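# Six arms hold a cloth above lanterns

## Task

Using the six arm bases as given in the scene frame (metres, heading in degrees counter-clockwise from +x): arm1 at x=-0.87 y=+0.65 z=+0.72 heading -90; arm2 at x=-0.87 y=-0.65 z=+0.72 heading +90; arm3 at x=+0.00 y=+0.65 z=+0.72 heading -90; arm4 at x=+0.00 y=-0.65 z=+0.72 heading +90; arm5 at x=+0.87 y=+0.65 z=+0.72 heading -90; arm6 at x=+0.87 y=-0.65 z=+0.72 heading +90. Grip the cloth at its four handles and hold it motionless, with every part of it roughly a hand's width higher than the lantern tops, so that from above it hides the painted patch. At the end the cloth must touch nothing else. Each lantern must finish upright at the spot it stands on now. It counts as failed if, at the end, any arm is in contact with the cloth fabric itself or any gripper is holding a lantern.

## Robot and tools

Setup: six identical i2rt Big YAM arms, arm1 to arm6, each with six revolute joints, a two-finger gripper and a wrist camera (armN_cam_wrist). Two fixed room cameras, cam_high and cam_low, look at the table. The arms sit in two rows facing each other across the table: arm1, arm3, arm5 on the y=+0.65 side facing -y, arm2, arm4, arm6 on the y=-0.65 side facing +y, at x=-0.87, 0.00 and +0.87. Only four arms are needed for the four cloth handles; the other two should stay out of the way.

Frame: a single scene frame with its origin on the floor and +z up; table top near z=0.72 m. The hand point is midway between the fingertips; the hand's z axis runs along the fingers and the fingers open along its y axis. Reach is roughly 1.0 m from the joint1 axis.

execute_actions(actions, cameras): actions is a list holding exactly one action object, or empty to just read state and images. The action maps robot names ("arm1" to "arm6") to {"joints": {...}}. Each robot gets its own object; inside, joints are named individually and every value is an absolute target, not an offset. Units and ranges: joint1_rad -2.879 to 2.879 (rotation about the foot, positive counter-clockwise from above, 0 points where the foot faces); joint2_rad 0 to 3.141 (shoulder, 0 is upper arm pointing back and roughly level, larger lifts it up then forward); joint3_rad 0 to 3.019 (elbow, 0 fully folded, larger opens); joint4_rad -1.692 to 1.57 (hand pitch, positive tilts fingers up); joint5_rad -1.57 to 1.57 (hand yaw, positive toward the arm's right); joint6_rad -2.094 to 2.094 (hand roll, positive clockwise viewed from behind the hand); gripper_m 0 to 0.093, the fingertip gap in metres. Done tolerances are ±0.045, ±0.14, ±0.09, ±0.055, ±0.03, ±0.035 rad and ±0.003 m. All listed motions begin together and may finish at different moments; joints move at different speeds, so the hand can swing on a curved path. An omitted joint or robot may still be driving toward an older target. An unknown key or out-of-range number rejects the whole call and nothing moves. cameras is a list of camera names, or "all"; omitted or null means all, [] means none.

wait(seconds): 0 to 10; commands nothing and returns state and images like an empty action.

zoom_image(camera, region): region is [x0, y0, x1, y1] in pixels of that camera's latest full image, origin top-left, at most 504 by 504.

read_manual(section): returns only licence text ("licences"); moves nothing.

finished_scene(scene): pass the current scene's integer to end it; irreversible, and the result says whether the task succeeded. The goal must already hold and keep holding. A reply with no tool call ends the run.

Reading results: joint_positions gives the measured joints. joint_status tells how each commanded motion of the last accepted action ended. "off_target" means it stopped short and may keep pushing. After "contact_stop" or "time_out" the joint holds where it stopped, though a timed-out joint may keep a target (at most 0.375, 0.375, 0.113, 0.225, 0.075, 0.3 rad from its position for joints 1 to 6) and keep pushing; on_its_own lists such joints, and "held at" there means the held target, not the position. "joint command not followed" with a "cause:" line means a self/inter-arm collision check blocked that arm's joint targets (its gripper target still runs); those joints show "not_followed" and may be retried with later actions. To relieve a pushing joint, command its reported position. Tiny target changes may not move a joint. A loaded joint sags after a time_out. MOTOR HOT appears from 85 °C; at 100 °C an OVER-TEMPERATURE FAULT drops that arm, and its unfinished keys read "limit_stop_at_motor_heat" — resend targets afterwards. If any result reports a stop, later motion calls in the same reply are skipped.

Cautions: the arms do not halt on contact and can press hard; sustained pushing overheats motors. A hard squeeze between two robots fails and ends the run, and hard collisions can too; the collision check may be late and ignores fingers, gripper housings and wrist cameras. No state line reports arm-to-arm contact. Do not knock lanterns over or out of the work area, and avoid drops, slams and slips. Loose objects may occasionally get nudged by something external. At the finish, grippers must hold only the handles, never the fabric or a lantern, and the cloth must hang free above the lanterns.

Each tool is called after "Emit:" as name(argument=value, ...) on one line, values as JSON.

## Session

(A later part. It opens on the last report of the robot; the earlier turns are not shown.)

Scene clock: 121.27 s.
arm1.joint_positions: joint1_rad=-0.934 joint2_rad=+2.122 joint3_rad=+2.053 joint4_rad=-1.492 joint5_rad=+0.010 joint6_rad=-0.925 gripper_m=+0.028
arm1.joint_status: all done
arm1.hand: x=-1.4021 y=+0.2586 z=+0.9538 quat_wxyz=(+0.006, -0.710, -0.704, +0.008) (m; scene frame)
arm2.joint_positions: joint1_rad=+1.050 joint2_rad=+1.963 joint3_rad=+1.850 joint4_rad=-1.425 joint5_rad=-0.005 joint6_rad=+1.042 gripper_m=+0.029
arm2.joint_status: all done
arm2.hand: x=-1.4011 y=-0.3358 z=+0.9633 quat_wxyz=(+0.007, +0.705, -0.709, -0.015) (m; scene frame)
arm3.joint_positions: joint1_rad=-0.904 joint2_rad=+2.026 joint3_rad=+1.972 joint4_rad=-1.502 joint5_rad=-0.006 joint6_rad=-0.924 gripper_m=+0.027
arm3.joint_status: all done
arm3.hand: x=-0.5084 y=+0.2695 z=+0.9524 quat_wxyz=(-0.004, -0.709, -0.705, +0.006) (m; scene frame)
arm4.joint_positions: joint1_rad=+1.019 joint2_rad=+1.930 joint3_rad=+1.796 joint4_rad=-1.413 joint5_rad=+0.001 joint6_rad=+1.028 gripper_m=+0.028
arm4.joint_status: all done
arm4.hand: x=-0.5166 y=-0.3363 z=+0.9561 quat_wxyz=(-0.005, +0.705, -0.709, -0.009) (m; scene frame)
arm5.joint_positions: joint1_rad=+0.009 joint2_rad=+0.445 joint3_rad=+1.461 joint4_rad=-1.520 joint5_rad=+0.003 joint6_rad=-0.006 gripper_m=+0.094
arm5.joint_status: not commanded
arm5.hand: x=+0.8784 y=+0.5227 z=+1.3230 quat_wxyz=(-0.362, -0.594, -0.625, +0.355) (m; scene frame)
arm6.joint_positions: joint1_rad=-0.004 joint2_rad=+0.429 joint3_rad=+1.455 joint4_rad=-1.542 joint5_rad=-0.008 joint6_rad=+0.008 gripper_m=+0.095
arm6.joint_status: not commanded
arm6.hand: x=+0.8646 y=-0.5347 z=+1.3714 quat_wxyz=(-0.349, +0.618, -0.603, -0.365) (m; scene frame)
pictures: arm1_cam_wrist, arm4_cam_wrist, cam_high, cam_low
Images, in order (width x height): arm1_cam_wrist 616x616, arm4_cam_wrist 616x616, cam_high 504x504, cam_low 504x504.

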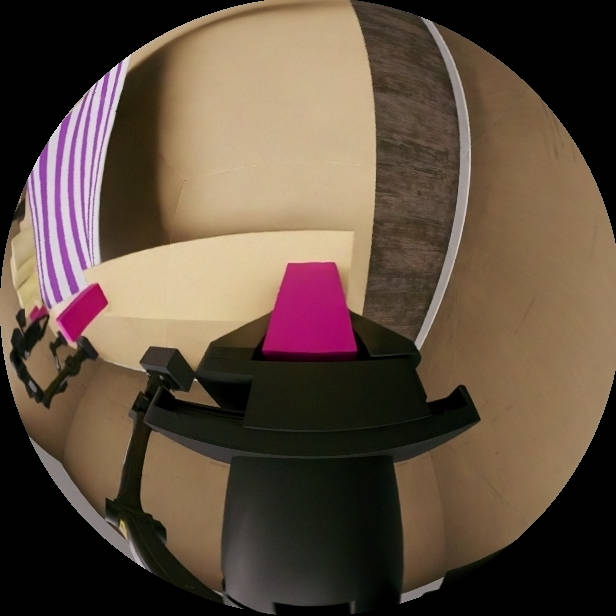

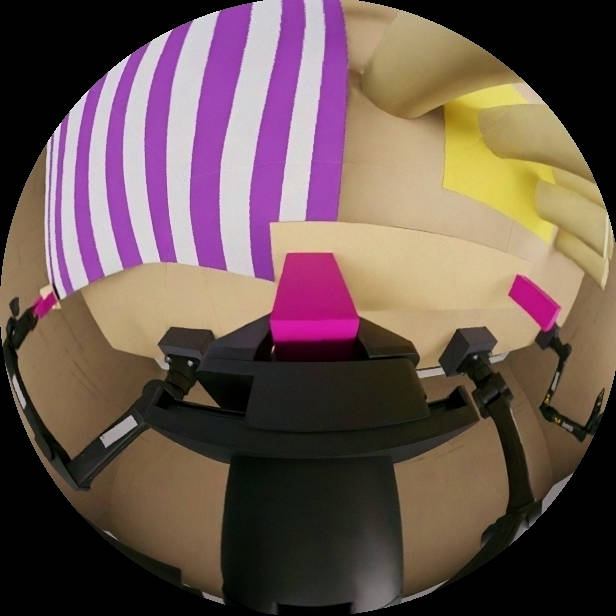

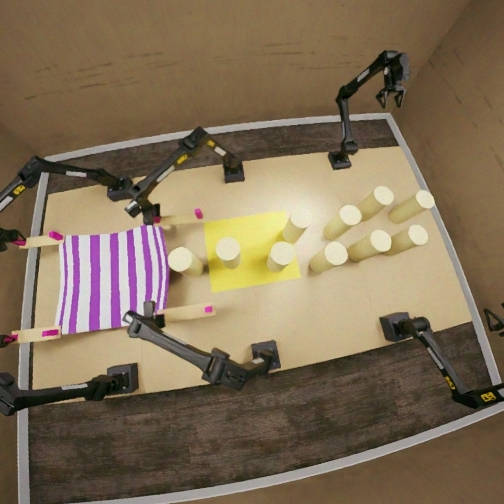

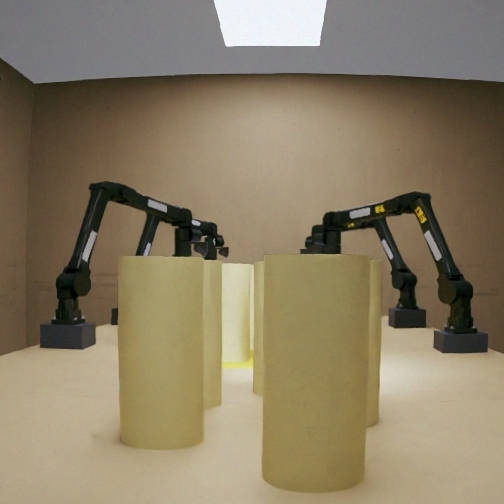

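Emit:
execute_actions(actions=[{"arm1":{"joints":{"joint1_rad":-0.972,"joint6_rad":-0.975,"joint2_rad":1.939,"joint3_rad":2.282,"joint4_rad":-1.67}},"arm2":{"joints":{"joint1_rad":1.027,"joint6_rad":1.02,"joint2_rad":1.907,"joint3_rad":2.252,"joint4_rad":-1.69}},"arm3":{"joints":{"joint1_rad":-0.93,"joint6_rad":-0.955,"joint2_rad":1.865,"joint3_rad":2.24,"joint4_rad":-1.69}},"arm4":{"joints":{"joint1_rad":0.987,"joint6_rad":0.99,"joint2_rad":1.844,"joint3_rad":2.178,"joint4_rad":-1.69}}}], cameras=["arm4_cam_wrist","cam_high","cam_low"])

Scene clock: 137.03 s.
arm1.joint_positions: joint1_rad=-0.963 joint2_rad=+1.941 joint3_rad=+2.249 joint4_rad=-1.660 joint5_rad=+0.010 joint6_rad=-0.957 gripper_m=+0.028
arm1.joint_status: all done
arm1.hand: x=-1.3939 y=+0.2875 z=+1.1435 quat_wxyz=(+0.024, -0.705, -0.700, +0.110) (m; scene frame)
arm2.joint_positions: joint1_rad=+1.026 joint2_rad=+1.909 joint3_rad=+2.207 joint4_rad=-1.676 joint5_rad=-0.005 joint6_rad=+1.011 gripper_m=+0.029
arm2.joint_status: all done
joint sent to its limit — the command would take arm2.joint4_rad past its lower limit, so that joint was sent only as far as its limit.
arm2.hand: x=-1.3993 y=-0.3194 z=+1.1338 quat_wxyz=(+0.024, +0.704, -0.703, -0.093) (m; scene frame)
arm3.joint_positions: joint1_rad=-0.920 joint2_rad=+1.867 joint3_rad=+2.201 joint4_rad=-1.679 joint5_rad=-0.006 joint6_rad=-0.940 gripper_m=+0.027
arm3.joint_status: all done
arm3.hand: x=-0.4986 y=+0.2901 z=+1.1364 quat_wxyz=(+0.012, -0.704, -0.701, +0.110) (m; scene frame)
arm4.joint_positions: joint1_rad=+0.983 joint2_rad=+1.859 joint3_rad=+2.130 joint4_rad=-1.675 joint5_rad=+0.001 joint6_rad=+0.999 gripper_m=+0.028
arm4.joint_status: all done
arm4.hand: x=-0.5077 y=-0.3188 z=+1.1257 quat_wxyz=(+0.009, +0.701, -0.709, -0.079) (m; scene frame)
arm5.joint_positions: joint1_rad=+0.009 joint2_rad=+0.445 joint3_rad=+1.461 joint4_rad=-1.520 joint5_rad=+0.003 joint6_rad=-0.006 gripper_m=+0.094
arm5.joint_status: not commanded
arm5.hand: x=+0.8784 y=+0.5227 z=+1.3230 quat_wxyz=(-0.362, -0.594, -0.625, +0.355) (m; scene frame)
arm6.joint_positions: joint1_rad=-0.004 joint2_rad=+0.429 joint3_rad=+1.455 joint4_rad=-1.542 joint5_rad=-0.008 joint6_rad=+0.008 gripper_m=+0.095
arm6.joint_status: not commanded
arm6.hand: x=+0.8646 y=-0.5347 z=+1.3714 quat_wxyz=(-0.349, +0.618, -0.603, -0.365) (m; scene frame)
pictures: arm4_cam_wrist, cam_high, cam_low
Images, in order (width x height): arm4_cam_wrist 616x616, cam_high 504x504, cam_low 504x504.

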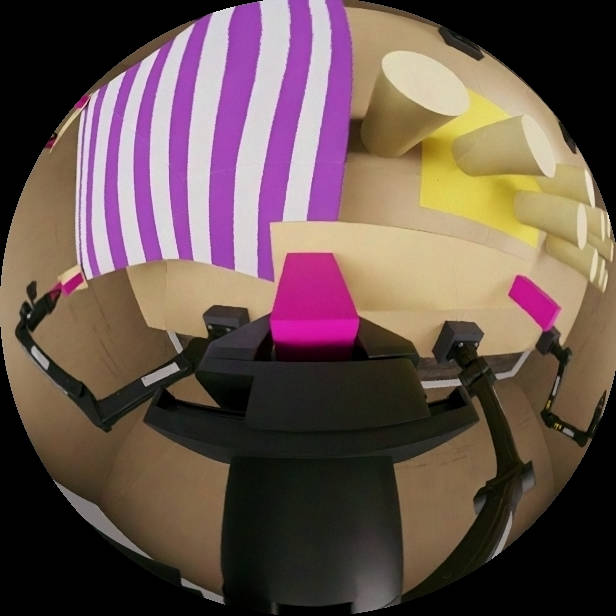

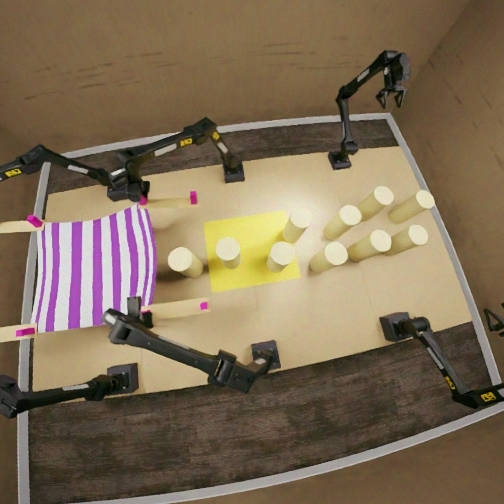

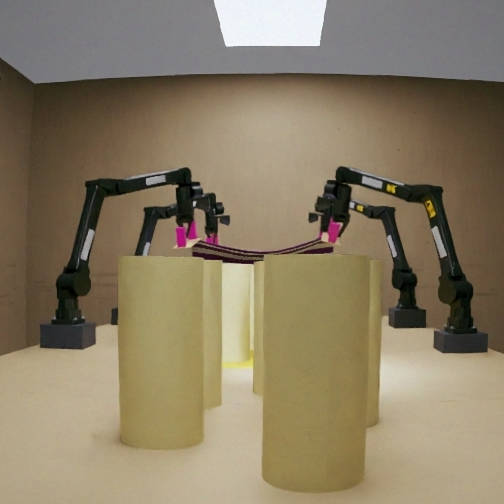

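Emit:
execute_actions(actions=[{"arm1":{"joints":{"joint1_rad":-0.96,"joint2_rad":1.845,"joint3_rad":2.22,"joint4_rad":-1.69}},"arm2":{"joints":{"joint1_rad":1.0,"joint6_rad":0.99,"joint2_rad":1.814,"joint3_rad":2.2}},"arm3":{"joints":{"joint1_rad":-0.877,"joint6_rad":-0.9,"joint2_rad":1.699,"joint3_rad":2.09}},"arm4":{"joints":{"joint1_rad":0.927,"joint6_rad":0.93,"joint2_rad":1.678,"joint3_rad":2.03}}}], cameras=["cam_high","cam_low"])

Scene clock: 152.37 s.
arm1.joint_positions: joint1_rad=-0.955 joint2_rad=+1.874 joint3_rad=+2.214 joint4_rad=-1.681 joint5_rad=+0.007 joint6_rad=-0.956 gripper_m=+0.028
arm1.joint_status: all done
joint sent to its limit — the command would take arm1.joint4_rad past its lower limit, so that joint was sent only as far as its limit.
arm1.hand: x=-1.3716 y=+0.2970 z=+1.1680 quat_wxyz=(+0.023, -0.702, -0.702, +0.116) (m; scene frame)
arm2.joint_positions: joint1_rad=+0.996 joint2_rad=+1.834 joint3_rad=+2.194 joint4_rad=-1.679 joint5_rad=-0.003 joint6_rad=+0.984 gripper_m=+0.029
arm2.joint_status: all done
arm2.hand: x=-1.3733 y=-0.3143 z=+1.1727 quat_wxyz=(+0.026, +0.701, -0.702, -0.123) (m; scene frame)
arm3.joint_positions: joint1_rad=-0.879 joint2_rad=+1.730 joint3_rad=+2.080 joint4_rad=-1.680 joint5_rad=-0.006 joint6_rad=-0.916 gripper_m=+0.027
arm3.joint_status: all done
arm3.hand: x=-0.4467 y=+0.2990 z=+1.1641 quat_wxyz=(+0.010, -0.698, -0.707, +0.117) (m; scene frame)
arm4.joint_positions: joint1_rad=+0.921 joint2_rad=+1.707 joint3_rad=+2.023 joint4_rad=-1.675 joint5_rad=+0.001 joint6_rad=+0.939 gripper_m=+0.028
arm4.joint_status: all done
arm4.hand: x=-0.4481 y=-0.3174 z=+1.1672 quat_wxyz=(+0.008, +0.699, -0.708, -0.101) (m; scene frame)
arm5.joint_positions: joint1_rad=+0.009 joint2_rad=+0.445 joint3_rad=+1.461 joint4_rad=-1.520 joint5_rad=+0.003 joint6_rad=-0.006 gripper_m=+0.094
arm5.joint_status: not commanded
arm5.hand: x=+0.8784 y=+0.5227 z=+1.3230 quat_wxyz=(-0.362, -0.594, -0.625, +0.355) (m; scene frame)
arm6.joint_positions: joint1_rad=-0.004 joint2_rad=+0.429 joint3_rad=+1.455 joint4_rad=-1.542 joint5_rad=-0.008 joint6_rad=+0.008 gripper_m=+0.095
arm6.joint_status: not commanded
arm6.hand: x=+0.8646 y=-0.5347 z=+1.3714 quat_wxyz=(-0.349, +0.618, -0.603, -0.365) (m; scene frame)
pictures: cam_high, cam_low
Images, in order (width x height): cam_high 504x504, cam_low 504x504.

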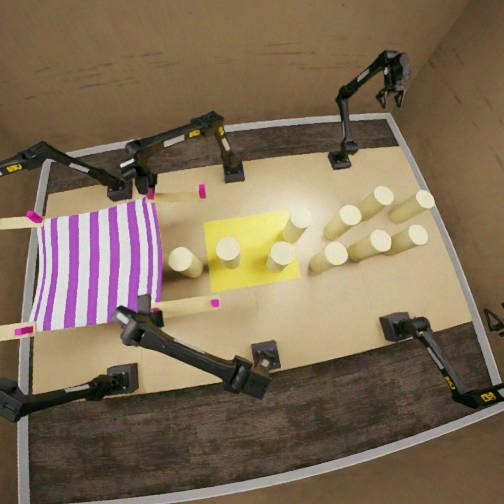

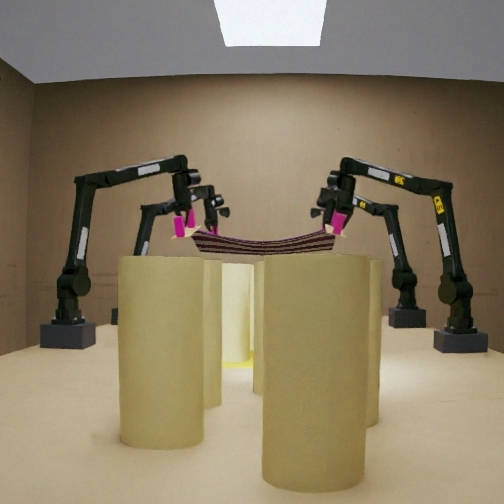

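Emit:
execute_actions(actions=[{"arm1":{"joints":{"joint1_rad":-0.739,"joint6_rad":-0.735,"joint2_rad":1.43,"joint3_rad":1.735}},"arm2":{"joints":{"joint1_rad":0.752,"joint6_rad":0.74,"joint2_rad":1.435,"joint3_rad":1.757}},"arm3":{"joints":{"joint1_rad":-0.612,"joint6_rad":-0.63,"joint2_rad":1.318,"joint3_rad":1.686}},"arm4":{"joints":{"joint1_rad":0.634,"joint6_rad":0.634,"joint2_rad":1.33,"joint3_rad":1.666}}}], cameras=["cam_high","cam_low"])

Scene clock: 175.33 s.
arm1.joint_positions: joint1_rad=-0.735 joint2_rad=+1.433 joint3_rad=+1.731 joint4_rad=-1.683 joint5_rad=+0.005 joint6_rad=-0.705 gripper_m=+0.028
arm1.joint_status: all done
arm1.hand: x=-1.1687 y=+0.3202 z=+1.1929 quat_wxyz=(-0.003, -0.714, -0.693, +0.097) (m; scene frame)
arm2.joint_positions: joint1_rad=+0.745 joint2_rad=+1.424 joint3_rad=+1.756 joint4_rad=-1.680 joint5_rad=+0.001 joint6_rad=+0.716 gripper_m=+0.029
arm2.joint_status: all done
arm2.hand: x=-1.1694 y=-0.3150 z=+1.1977 quat_wxyz=(-0.007, +0.708, -0.698, -0.111) (m; scene frame)
arm3.joint_positions: joint1_rad=-0.607 joint2_rad=+1.324 joint3_rad=+1.679 joint4_rad=-1.684 joint5_rad=-0.006 joint6_rad=-0.647 gripper_m=+0.027
arm3.joint_status: all done
arm3.hand: x=-0.2454 y=+0.3171 z=+1.1882 quat_wxyz=(-0.023, -0.697, -0.707, +0.117) (m; scene frame)
arm4.joint_positions: joint1_rad=+0.633 joint2_rad=+1.330 joint3_rad=+1.662 joint4_rad=-1.678 joint5_rad=+0.002 joint6_rad=+0.644 gripper_m=+0.028
arm4.joint_status: all done
arm4.hand: x=-0.2507 y=-0.3195 z=+1.1948 quat_wxyz=(-0.024, +0.701, -0.705, -0.108) (m; scene frame)
arm5.joint_positions: joint1_rad=+0.009 joint2_rad=+0.445 joint3_rad=+1.461 joint4_rad=-1.520 joint5_rad=+0.003 joint6_rad=-0.006 gripper_m=+0.094
arm5.joint_status: not commanded
arm5.hand: x=+0.8784 y=+0.5227 z=+1.3230 quat_wxyz=(-0.362, -0.594, -0.625, +0.355) (m; scene frame)
arm6.joint_positions: joint1_rad=-0.004 joint2_rad=+0.429 joint3_rad=+1.455 joint4_rad=-1.542 joint5_rad=-0.008 joint6_rad=+0.008 gripper_m=+0.095
arm6.joint_status: not commanded
arm6.hand: x=+0.8646 y=-0.5347 z=+1.3714 quat_wxyz=(-0.349, +0.618, -0.603, -0.365) (m; scene frame)
pictures: cam_high, cam_low
Images, in order (width x height): cam_high 504x504, cam_low 504x504.

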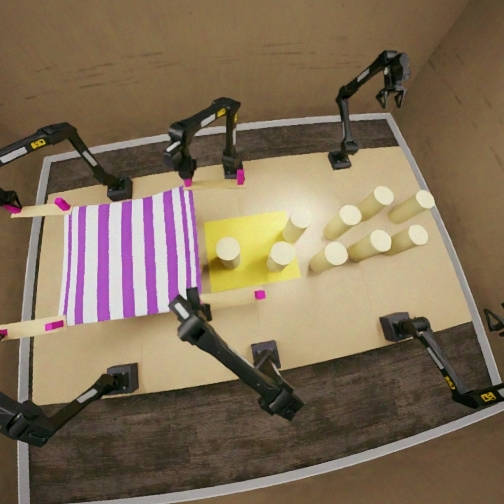

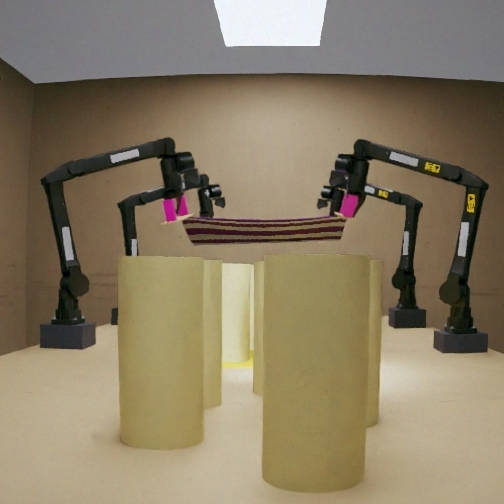

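Drop the bias.

Emit:
execute_actions(actions=[{"arm1":{"joints":{"joint1_rad":-0.238,"joint6_rad":-0.238,"joint2_rad":1.128,"joint3_rad":1.44}},"arm2":{"joints":{"joint1_rad":0.238,"joint6_rad":0.225,"joint2_rad":1.178,"joint3_rad":1.494}},"arm3":{"joints":{"joint1_rad":-0.038,"joint6_rad":-0.06,"joint2_rad":1.094,"joint3_rad":1.48}},"arm4":{"joints":{"joint1_rad":0.057,"joint6_rad":0.057,"joint2_rad":1.155,"joint3_rad":1.49}}}], cameras=["cam_low"])

Emit:
execute_actions(actions=[{"arm1":{"joints":{"joint1_rad":0.364,"joint6_rad":0.364,"joint2_rad":1.122,"joint3_rad":1.44}},"arm2":{"joints":{"joint1_rad":-0.305,"joint6_rad":-0.318,"joint2_rad":1.246,"joint3_rad":1.575}},"arm3":{"joints":{"joint1_rad":0.541,"joint6_rad":0.519,"joint2_rad":1.188,"joint3_rad":1.575}},"arm4":{"joints":{"joint1_rad":-0.458,"joint6_rad":-0.458,"joint2_rad":1.312,"joint3_rad":1.65}}}], cameras=["cam_low"])

Emit:
execute_actions(actions=[{"arm1":{"joints":{"joint1_rad":0.809,"joint6_rad":0.809,"joint2_rad":1.407,"joint3_rad":1.707}},"arm2":{"joints":{"joint1_rad":-0.693,"joint6_rad":-0.706,"joint2_rad":1.539,"joint3_rad":1.865}},"arm3":{"joints":{"joint1_rad":0.923,"joint6_rad":0.901,"joint2_rad":1.516,"joint3_rad":1.885}},"arm4":{"joints":{"joint1_rad":-0.799,"joint6_rad":-0.799,"joint2_rad":1.649,"joint3_rad":2.01}}}])

Scene clock: 190.10 s.
arm1.joint_positions: joint1_rad=-0.239 joint2_rad=+1.127 joint3_rad=+1.438 joint4_rad=-1.682 joint5_rad=+0.008 joint6_rad=-0.217 gripper_m=+0.028
arm1.joint_status: all done
arm1.hand: x=-0.9485 y=+0.3286 z=+1.1836 quat_wxyz=(-0.049, -0.711, -0.696, +0.090) (m; scene frame)
arm2.joint_positions: joint1_rad=+0.241 joint2_rad=+1.183 joint3_rad=+1.495 joint4_rad=-1.679 joint5_rad=-0.003 joint6_rad=+0.209 gripper_m=+0.029
arm2.joint_status: all done
arm2.hand: x=-0.9502 y=-0.3040 z=+1.1808 quat_wxyz=(-0.053, +0.710, -0.697, -0.086) (m; scene frame)
arm3.joint_positions: joint1_rad=-0.049 joint2_rad=+1.102 joint3_rad=+1.472 joint4_rad=-1.683 joint5_rad=-0.003 joint6_rad=-0.077 gripper_m=+0.027
arm3.joint_status: all done
arm3.hand: x=-0.0266 y=+0.3210 z=+1.1805 quat_wxyz=(-0.087, -0.700, -0.702, +0.095) (m; scene frame)
arm4.joint_positions: joint1_rad=+0.062 joint2_rad=+1.174 joint3_rad=+1.482 joint4_rad=-1.678 joint5_rad=-0.002 joint6_rad=+0.067 gripper_m=+0.028
arm4.joint_status: all done
arm4.hand: x=-0.0283 y=-0.3018 z=+1.1797 quat_wxyz=(-0.072, +0.703, -0.703, -0.073) (m; scene frame)
arm5.joint_positions: joint1_rad=+0.009 joint2_rad=+0.445 joint3_rad=+1.461 joint4_rad=-1.520 joint5_rad=+0.003 joint6_rad=-0.006 gripper_m=+0.094
arm5.joint_status: not commanded
arm5.hand: x=+0.8784 y=+0.5227 z=+1.3230 quat_wxyz=(-0.362, -0.594, -0.625, +0.355) (m; scene frame)
arm6.joint_positions: joint1_rad=-0.004 joint2_rad=+0.429 joint3_rad=+1.455 joint4_rad=-1.542 joint5_rad=-0.008 joint6_rad=+0.008 gripper_m=+0.095
arm6.joint_status: not commanded
arm6.hand: x=+0.8646 y=-0.5347 z=+1.3714 quat_wxyz=(-0.349, +0.618, -0.603, -0.365) (m; scene frame)
pictures: cam_low
Images, in order (width x height): cam_low 504x504.

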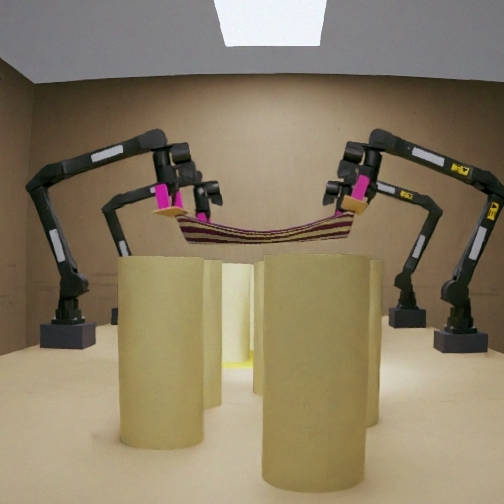

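Scene clock: 191.67 s.
arm1.joint_positions: joint1_rad=+0.361 joint2_rad=+1.129 joint3_rad=+1.438 joint4_rad=-1.682 joint5_rad=+0.013 joint6_rad=+0.386 gripper_m=+0.028
arm1.joint_status: all done
arm1.hand: x=-0.7524 y=+0.3389 z=+1.1820 quat_wxyz=(-0.088, -0.712, -0.695, +0.049) (m; scene frame)
arm2.joint_positions: joint1_rad=-0.298 joint2_rad=+1.254 joint3_rad=+1.514 joint4_rad=-1.679 joint5_rad=-0.009 joint6_rad=-0.339 gripper_m=+0.029
arm2.joint_status: all done
arm2.hand: x=-0.7562 y=-0.2927 z=+1.1647 quat_wxyz=(-0.066, +0.715, -0.695, -0.038) (m; scene frame)
arm3.joint_positions: joint1_rad=+0.530 joint2_rad=+1.207 joint3_rad=+1.505 joint4_rad=-1.688 joint5_rad=+0.000 joint6_rad=+0.506 gripper_m=+0.027
arm3.joint_status: all done
arm3.hand: x=+0.1717 y=+0.3352 z=+1.1610 quat_wxyz=(-0.089, -0.704, -0.704, +0.023) (m; scene frame)
arm4.joint_positions: joint1_rad=-0.457 joint2_rad=+1.336 joint3_rad=+1.585 joint4_rad=-1.684 joint5_rad=-0.006 joint6_rad=-0.449 gripper_m=+0.028
arm4.joint_status: all done
arm4.hand: x=+0.1706 y=-0.2892 z=+1.1666 quat_wxyz=(-0.070, +0.705, -0.706, -0.022) (m; scene frame)
arm5.joint_positions: joint1_rad=+0.009 joint2_rad=+0.445 joint3_rad=+1.461 joint4_rad=-1.520 joint5_rad=+0.003 joint6_rad=-0.006 gripper_m=+0.094
arm5.joint_status: not commanded
arm5.hand: x=+0.8784 y=+0.5227 z=+1.3230 quat_wxyz=(-0.362, -0.594, -0.625, +0.355) (m; scene frame)
arm6.joint_positions: joint1_rad=-0.004 joint2_rad=+0.429 joint3_rad=+1.455 joint4_rad=-1.542 joint5_rad=-0.008 joint6_rad=+0.008 gripper_m=+0.095
arm6.joint_status: not commanded
arm6.hand: x=+0.8646 y=-0.5347 z=+1.3714 quat_wxyz=(-0.349, +0.618, -0.603, -0.365) (m; scene frame)
pictures: cam_low
Images, in order (width x height): cam_low 504x504.

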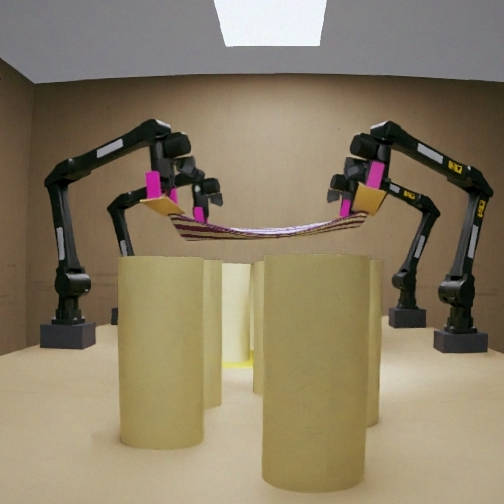

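Scene clock: 193.07 s.
arm1.joint_positions: joint1_rad=+0.813 joint2_rad=+1.442 joint3_rad=+1.638 joint4_rad=-1.678 joint5_rad=+0.013 joint6_rad=+0.828 gripper_m=+0.028
arm1.joint_status: all done
arm1.hand: x=-0.5524 y=+0.3496 z=+1.1479 quat_wxyz=(-0.044, -0.711, -0.701, +0.008) (m; scene frame)
arm2.joint_positions: joint1_rad=-0.695 joint2_rad=+1.572 joint3_rad=+1.802 joint4_rad=-1.680 joint5_rad=-0.011 joint6_rad=-0.728 gripper_m=+0.029
arm2.joint_status: all done
arm2.hand: x=-0.5513 y=-0.2754 z=+1.1498 quat_wxyz=(-0.059, +0.713, -0.699, -0.009) (m; scene frame)
arm3.joint_positions: joint1_rad=+0.918 joint2_rad=+1.550 joint3_rad=+1.810 joint4_rad=-1.695 joint5_rad=+0.001 joint6_rad=+0.891 gripper_m=+0.027
arm3.joint_status: all done
arm3.hand: x=+0.3752 y=+0.3464 z=+1.1485 quat_wxyz=(-0.070, -0.704, -0.706, -0.009) (m; scene frame)
arm4.joint_positions: joint1_rad=-0.791 joint2_rad=+1.681 joint3_rad=+1.940 joint4_rad=-1.689 joint5_rad=-0.004 joint6_rad=-0.791 gripper_m=+0.028
arm4.joint_status: all done
arm4.hand: x=+0.3733 y=-0.2742 z=+1.1583 quat_wxyz=(-0.077, +0.707, -0.703, +0.001) (m; scene frame)
arm5.joint_positions: joint1_rad=+0.009 joint2_rad=+0.445 joint3_rad=+1.461 joint4_rad=-1.520 joint5_rad=+0.003 joint6_rad=-0.006 gripper_m=+0.094
arm5.joint_status: not commanded
arm5.hand: x=+0.8784 y=+0.5227 z=+1.3230 quat_wxyz=(-0.362, -0.594, -0.625, +0.355) (m; scene frame)
arm6.joint_positions: joint1_rad=-0.004 joint2_rad=+0.429 joint3_rad=+1.455 joint4_rad=-1.542 joint5_rad=-0.008 joint6_rad=+0.008 gripper_m=+0.095
arm6.joint_status: not commanded
arm6.hand: x=+0.8646 y=-0.5347 z=+1.3714 quat_wxyz=(-0.349, +0.618, -0.603, -0.365) (m; scene frame)
pictures: arm1_cam_wrist, arm2_cam_wrist, arm3_cam_wrist, arm4_cam_wrist, arm5_cam_wrist, arm6_cam_wrist, cam_high, cam_low
Images, in order (width x height): arm1_cam_wrist 616x616, arm2_cam_wrist 616x616, arm3_cam_wrist 616x616, arm4_cam_wrist 616x616, arm5_cam_wrist 616x616, arm6_cam_wrist 616x616, cam_high 504x504, cam_low 504x504.

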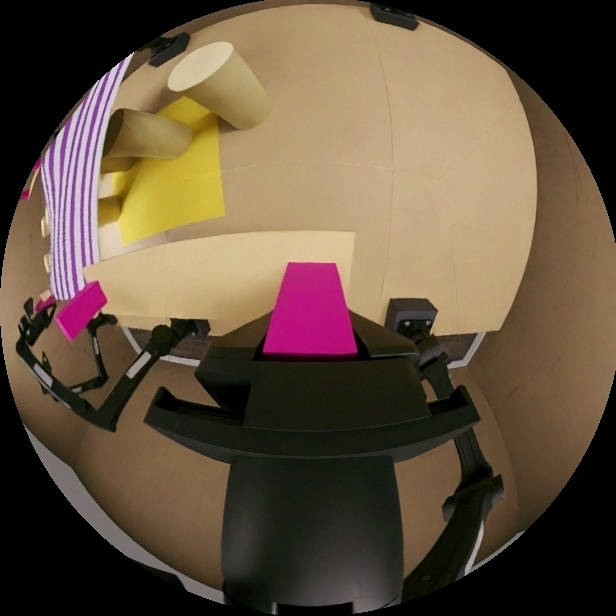

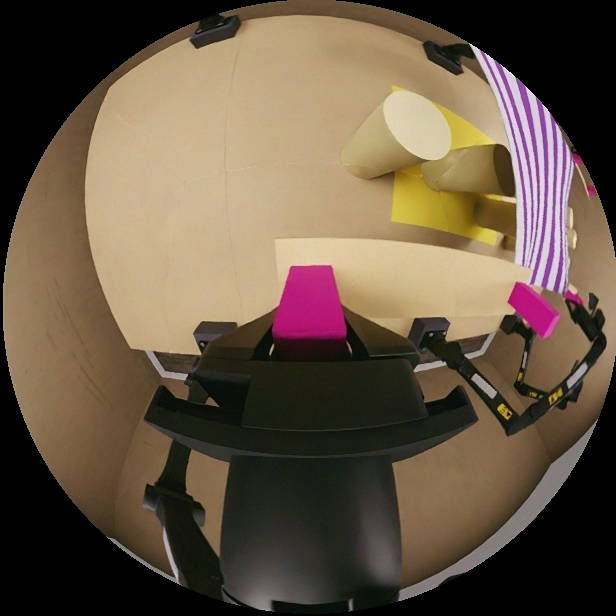

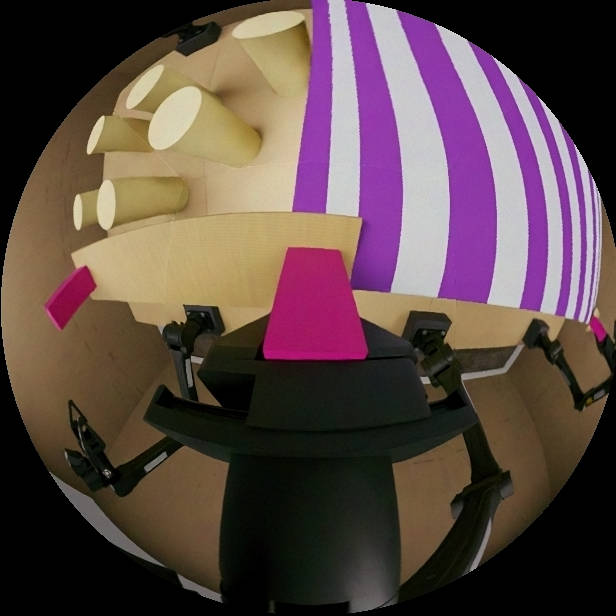

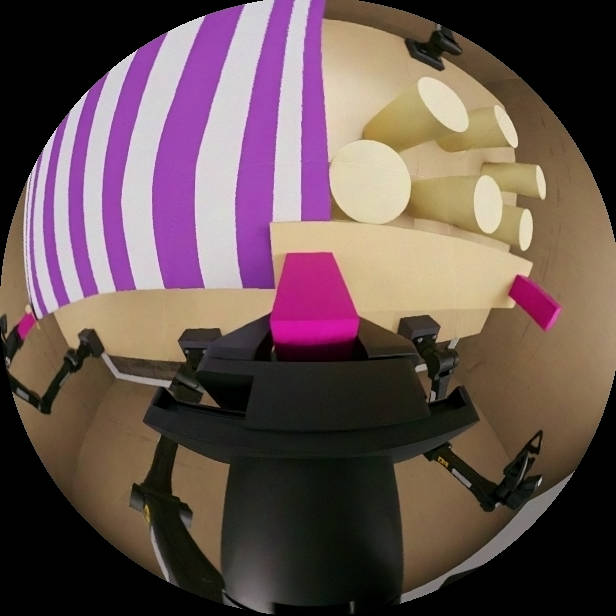

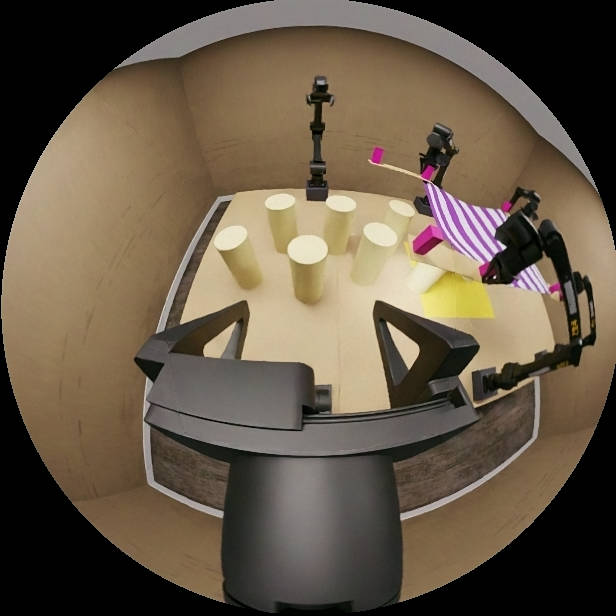

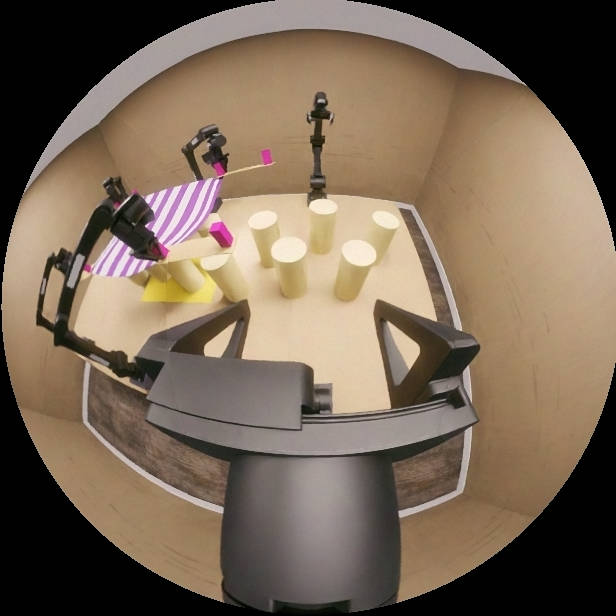

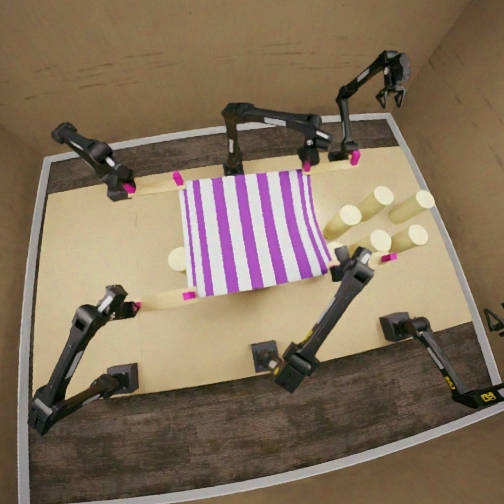

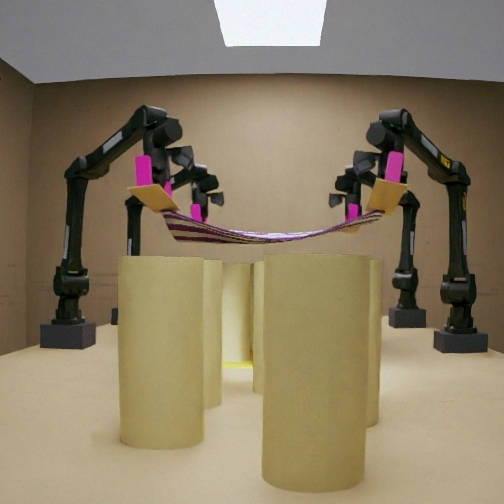

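Emit:
execute_actions(actions=[{"arm1":{"joints":{"joint1_rad":0.835,"joint2_rad":1.385}},"arm2":{"joints":{"joint1_rad":-0.71,"joint2_rad":1.515}},"arm3":{"joints":{"joint1_rad":0.962,"joint6_rad":0.945,"joint3_rad":1.91}},"arm4":{"joints":{"joint1_rad":-0.84,"joint6_rad":-0.84,"joint3_rad":2.03}}}], cameras=["cam_high","cam_low"])

Scene clock: 205.83 s.
arm1.joint_positions: joint1_rad=+0.826 joint2_rad=+1.427 joint3_rad=+1.638 joint4_rad=-1.678 joint5_rad=+0.013 joint6_rad=+0.844 gripper_m=+0.028
arm1.joint_status: all done
arm1.hand: x=-0.5508 y=+0.3559 z=+1.1540 quat_wxyz=(-0.052, -0.712, -0.700, +0.007) (m; scene frame)
arm2.joint_positions: joint1_rad=-0.695 joint2_rad=+1.560 joint3_rad=+1.802 joint4_rad=-1.680 joint5_rad=-0.011 joint6_rad=-0.733 gripper_m=+0.029
arm2.joint_status: all done
arm2.hand: x=-0.5530 y=-0.2774 z=+1.1553 quat_wxyz=(-0.065, +0.714, -0.697, -0.010) (m; scene frame)
arm3.joint_positions: joint1_rad=+0.937 joint2_rad=+1.550 joint3_rad=+1.837 joint4_rad=-1.695 joint5_rad=+0.002 joint6_rad=+0.935 gripper_m=+0.027
arm3.joint_status: all done
arm3.hand: x=+0.3835 y=+0.3511 z=+1.1592 quat_wxyz=(-0.083, -0.713, -0.697, -0.012) (m; scene frame)
arm4.joint_positions: joint1_rad=-0.824 joint2_rad=+1.681 joint3_rad=+1.959 joint4_rad=-1.689 joint5_rad=-0.008 joint6_rad=-0.834 gripper_m=+0.028
arm4.joint_status: all done
arm4.hand: x=+0.3872 y=-0.2849 z=+1.1662 quat_wxyz=(-0.087, +0.710, -0.699, +0.002) (m; scene frame)
arm5.joint_positions: joint1_rad=+0.009 joint2_rad=+0.445 joint3_rad=+1.461 joint4_rad=-1.520 joint5_rad=+0.003 joint6_rad=-0.006 gripper_m=+0.094
arm5.joint_status: not commanded
arm5.hand: x=+0.8784 y=+0.5227 z=+1.3230 quat_wxyz=(-0.362, -0.594, -0.625, +0.355) (m; scene frame)
arm6.joint_positions: joint1_rad=-0.004 joint2_rad=+0.429 joint3_rad=+1.455 joint4_rad=-1.542 joint5_rad=-0.008 joint6_rad=+0.008 gripper_m=+0.095
arm6.joint_status: not commanded
arm6.hand: x=+0.8646 y=-0.5347 z=+1.3714 quat_wxyz=(-0.349, +0.618, -0.603, -0.365) (m; scene frame)
pictures: cam_high, cam_low
Images, in order (width x height): cam_high 504x504, cam_low 504x504.

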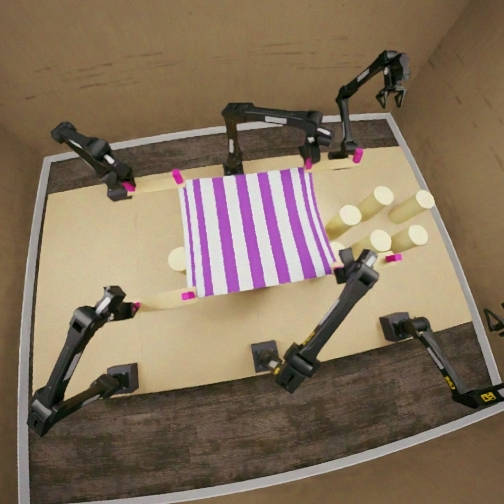

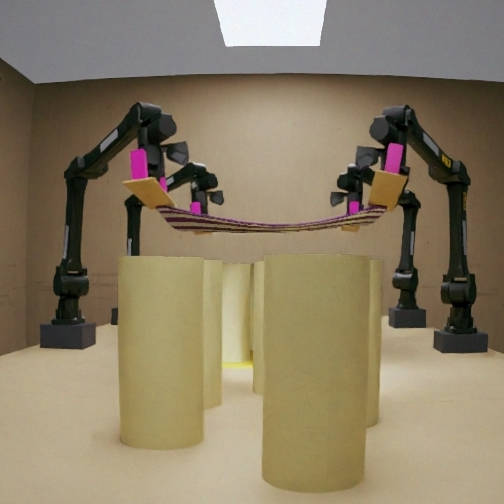

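Emit:
finished_scene(scene=1)

The scene is finished: the task was done.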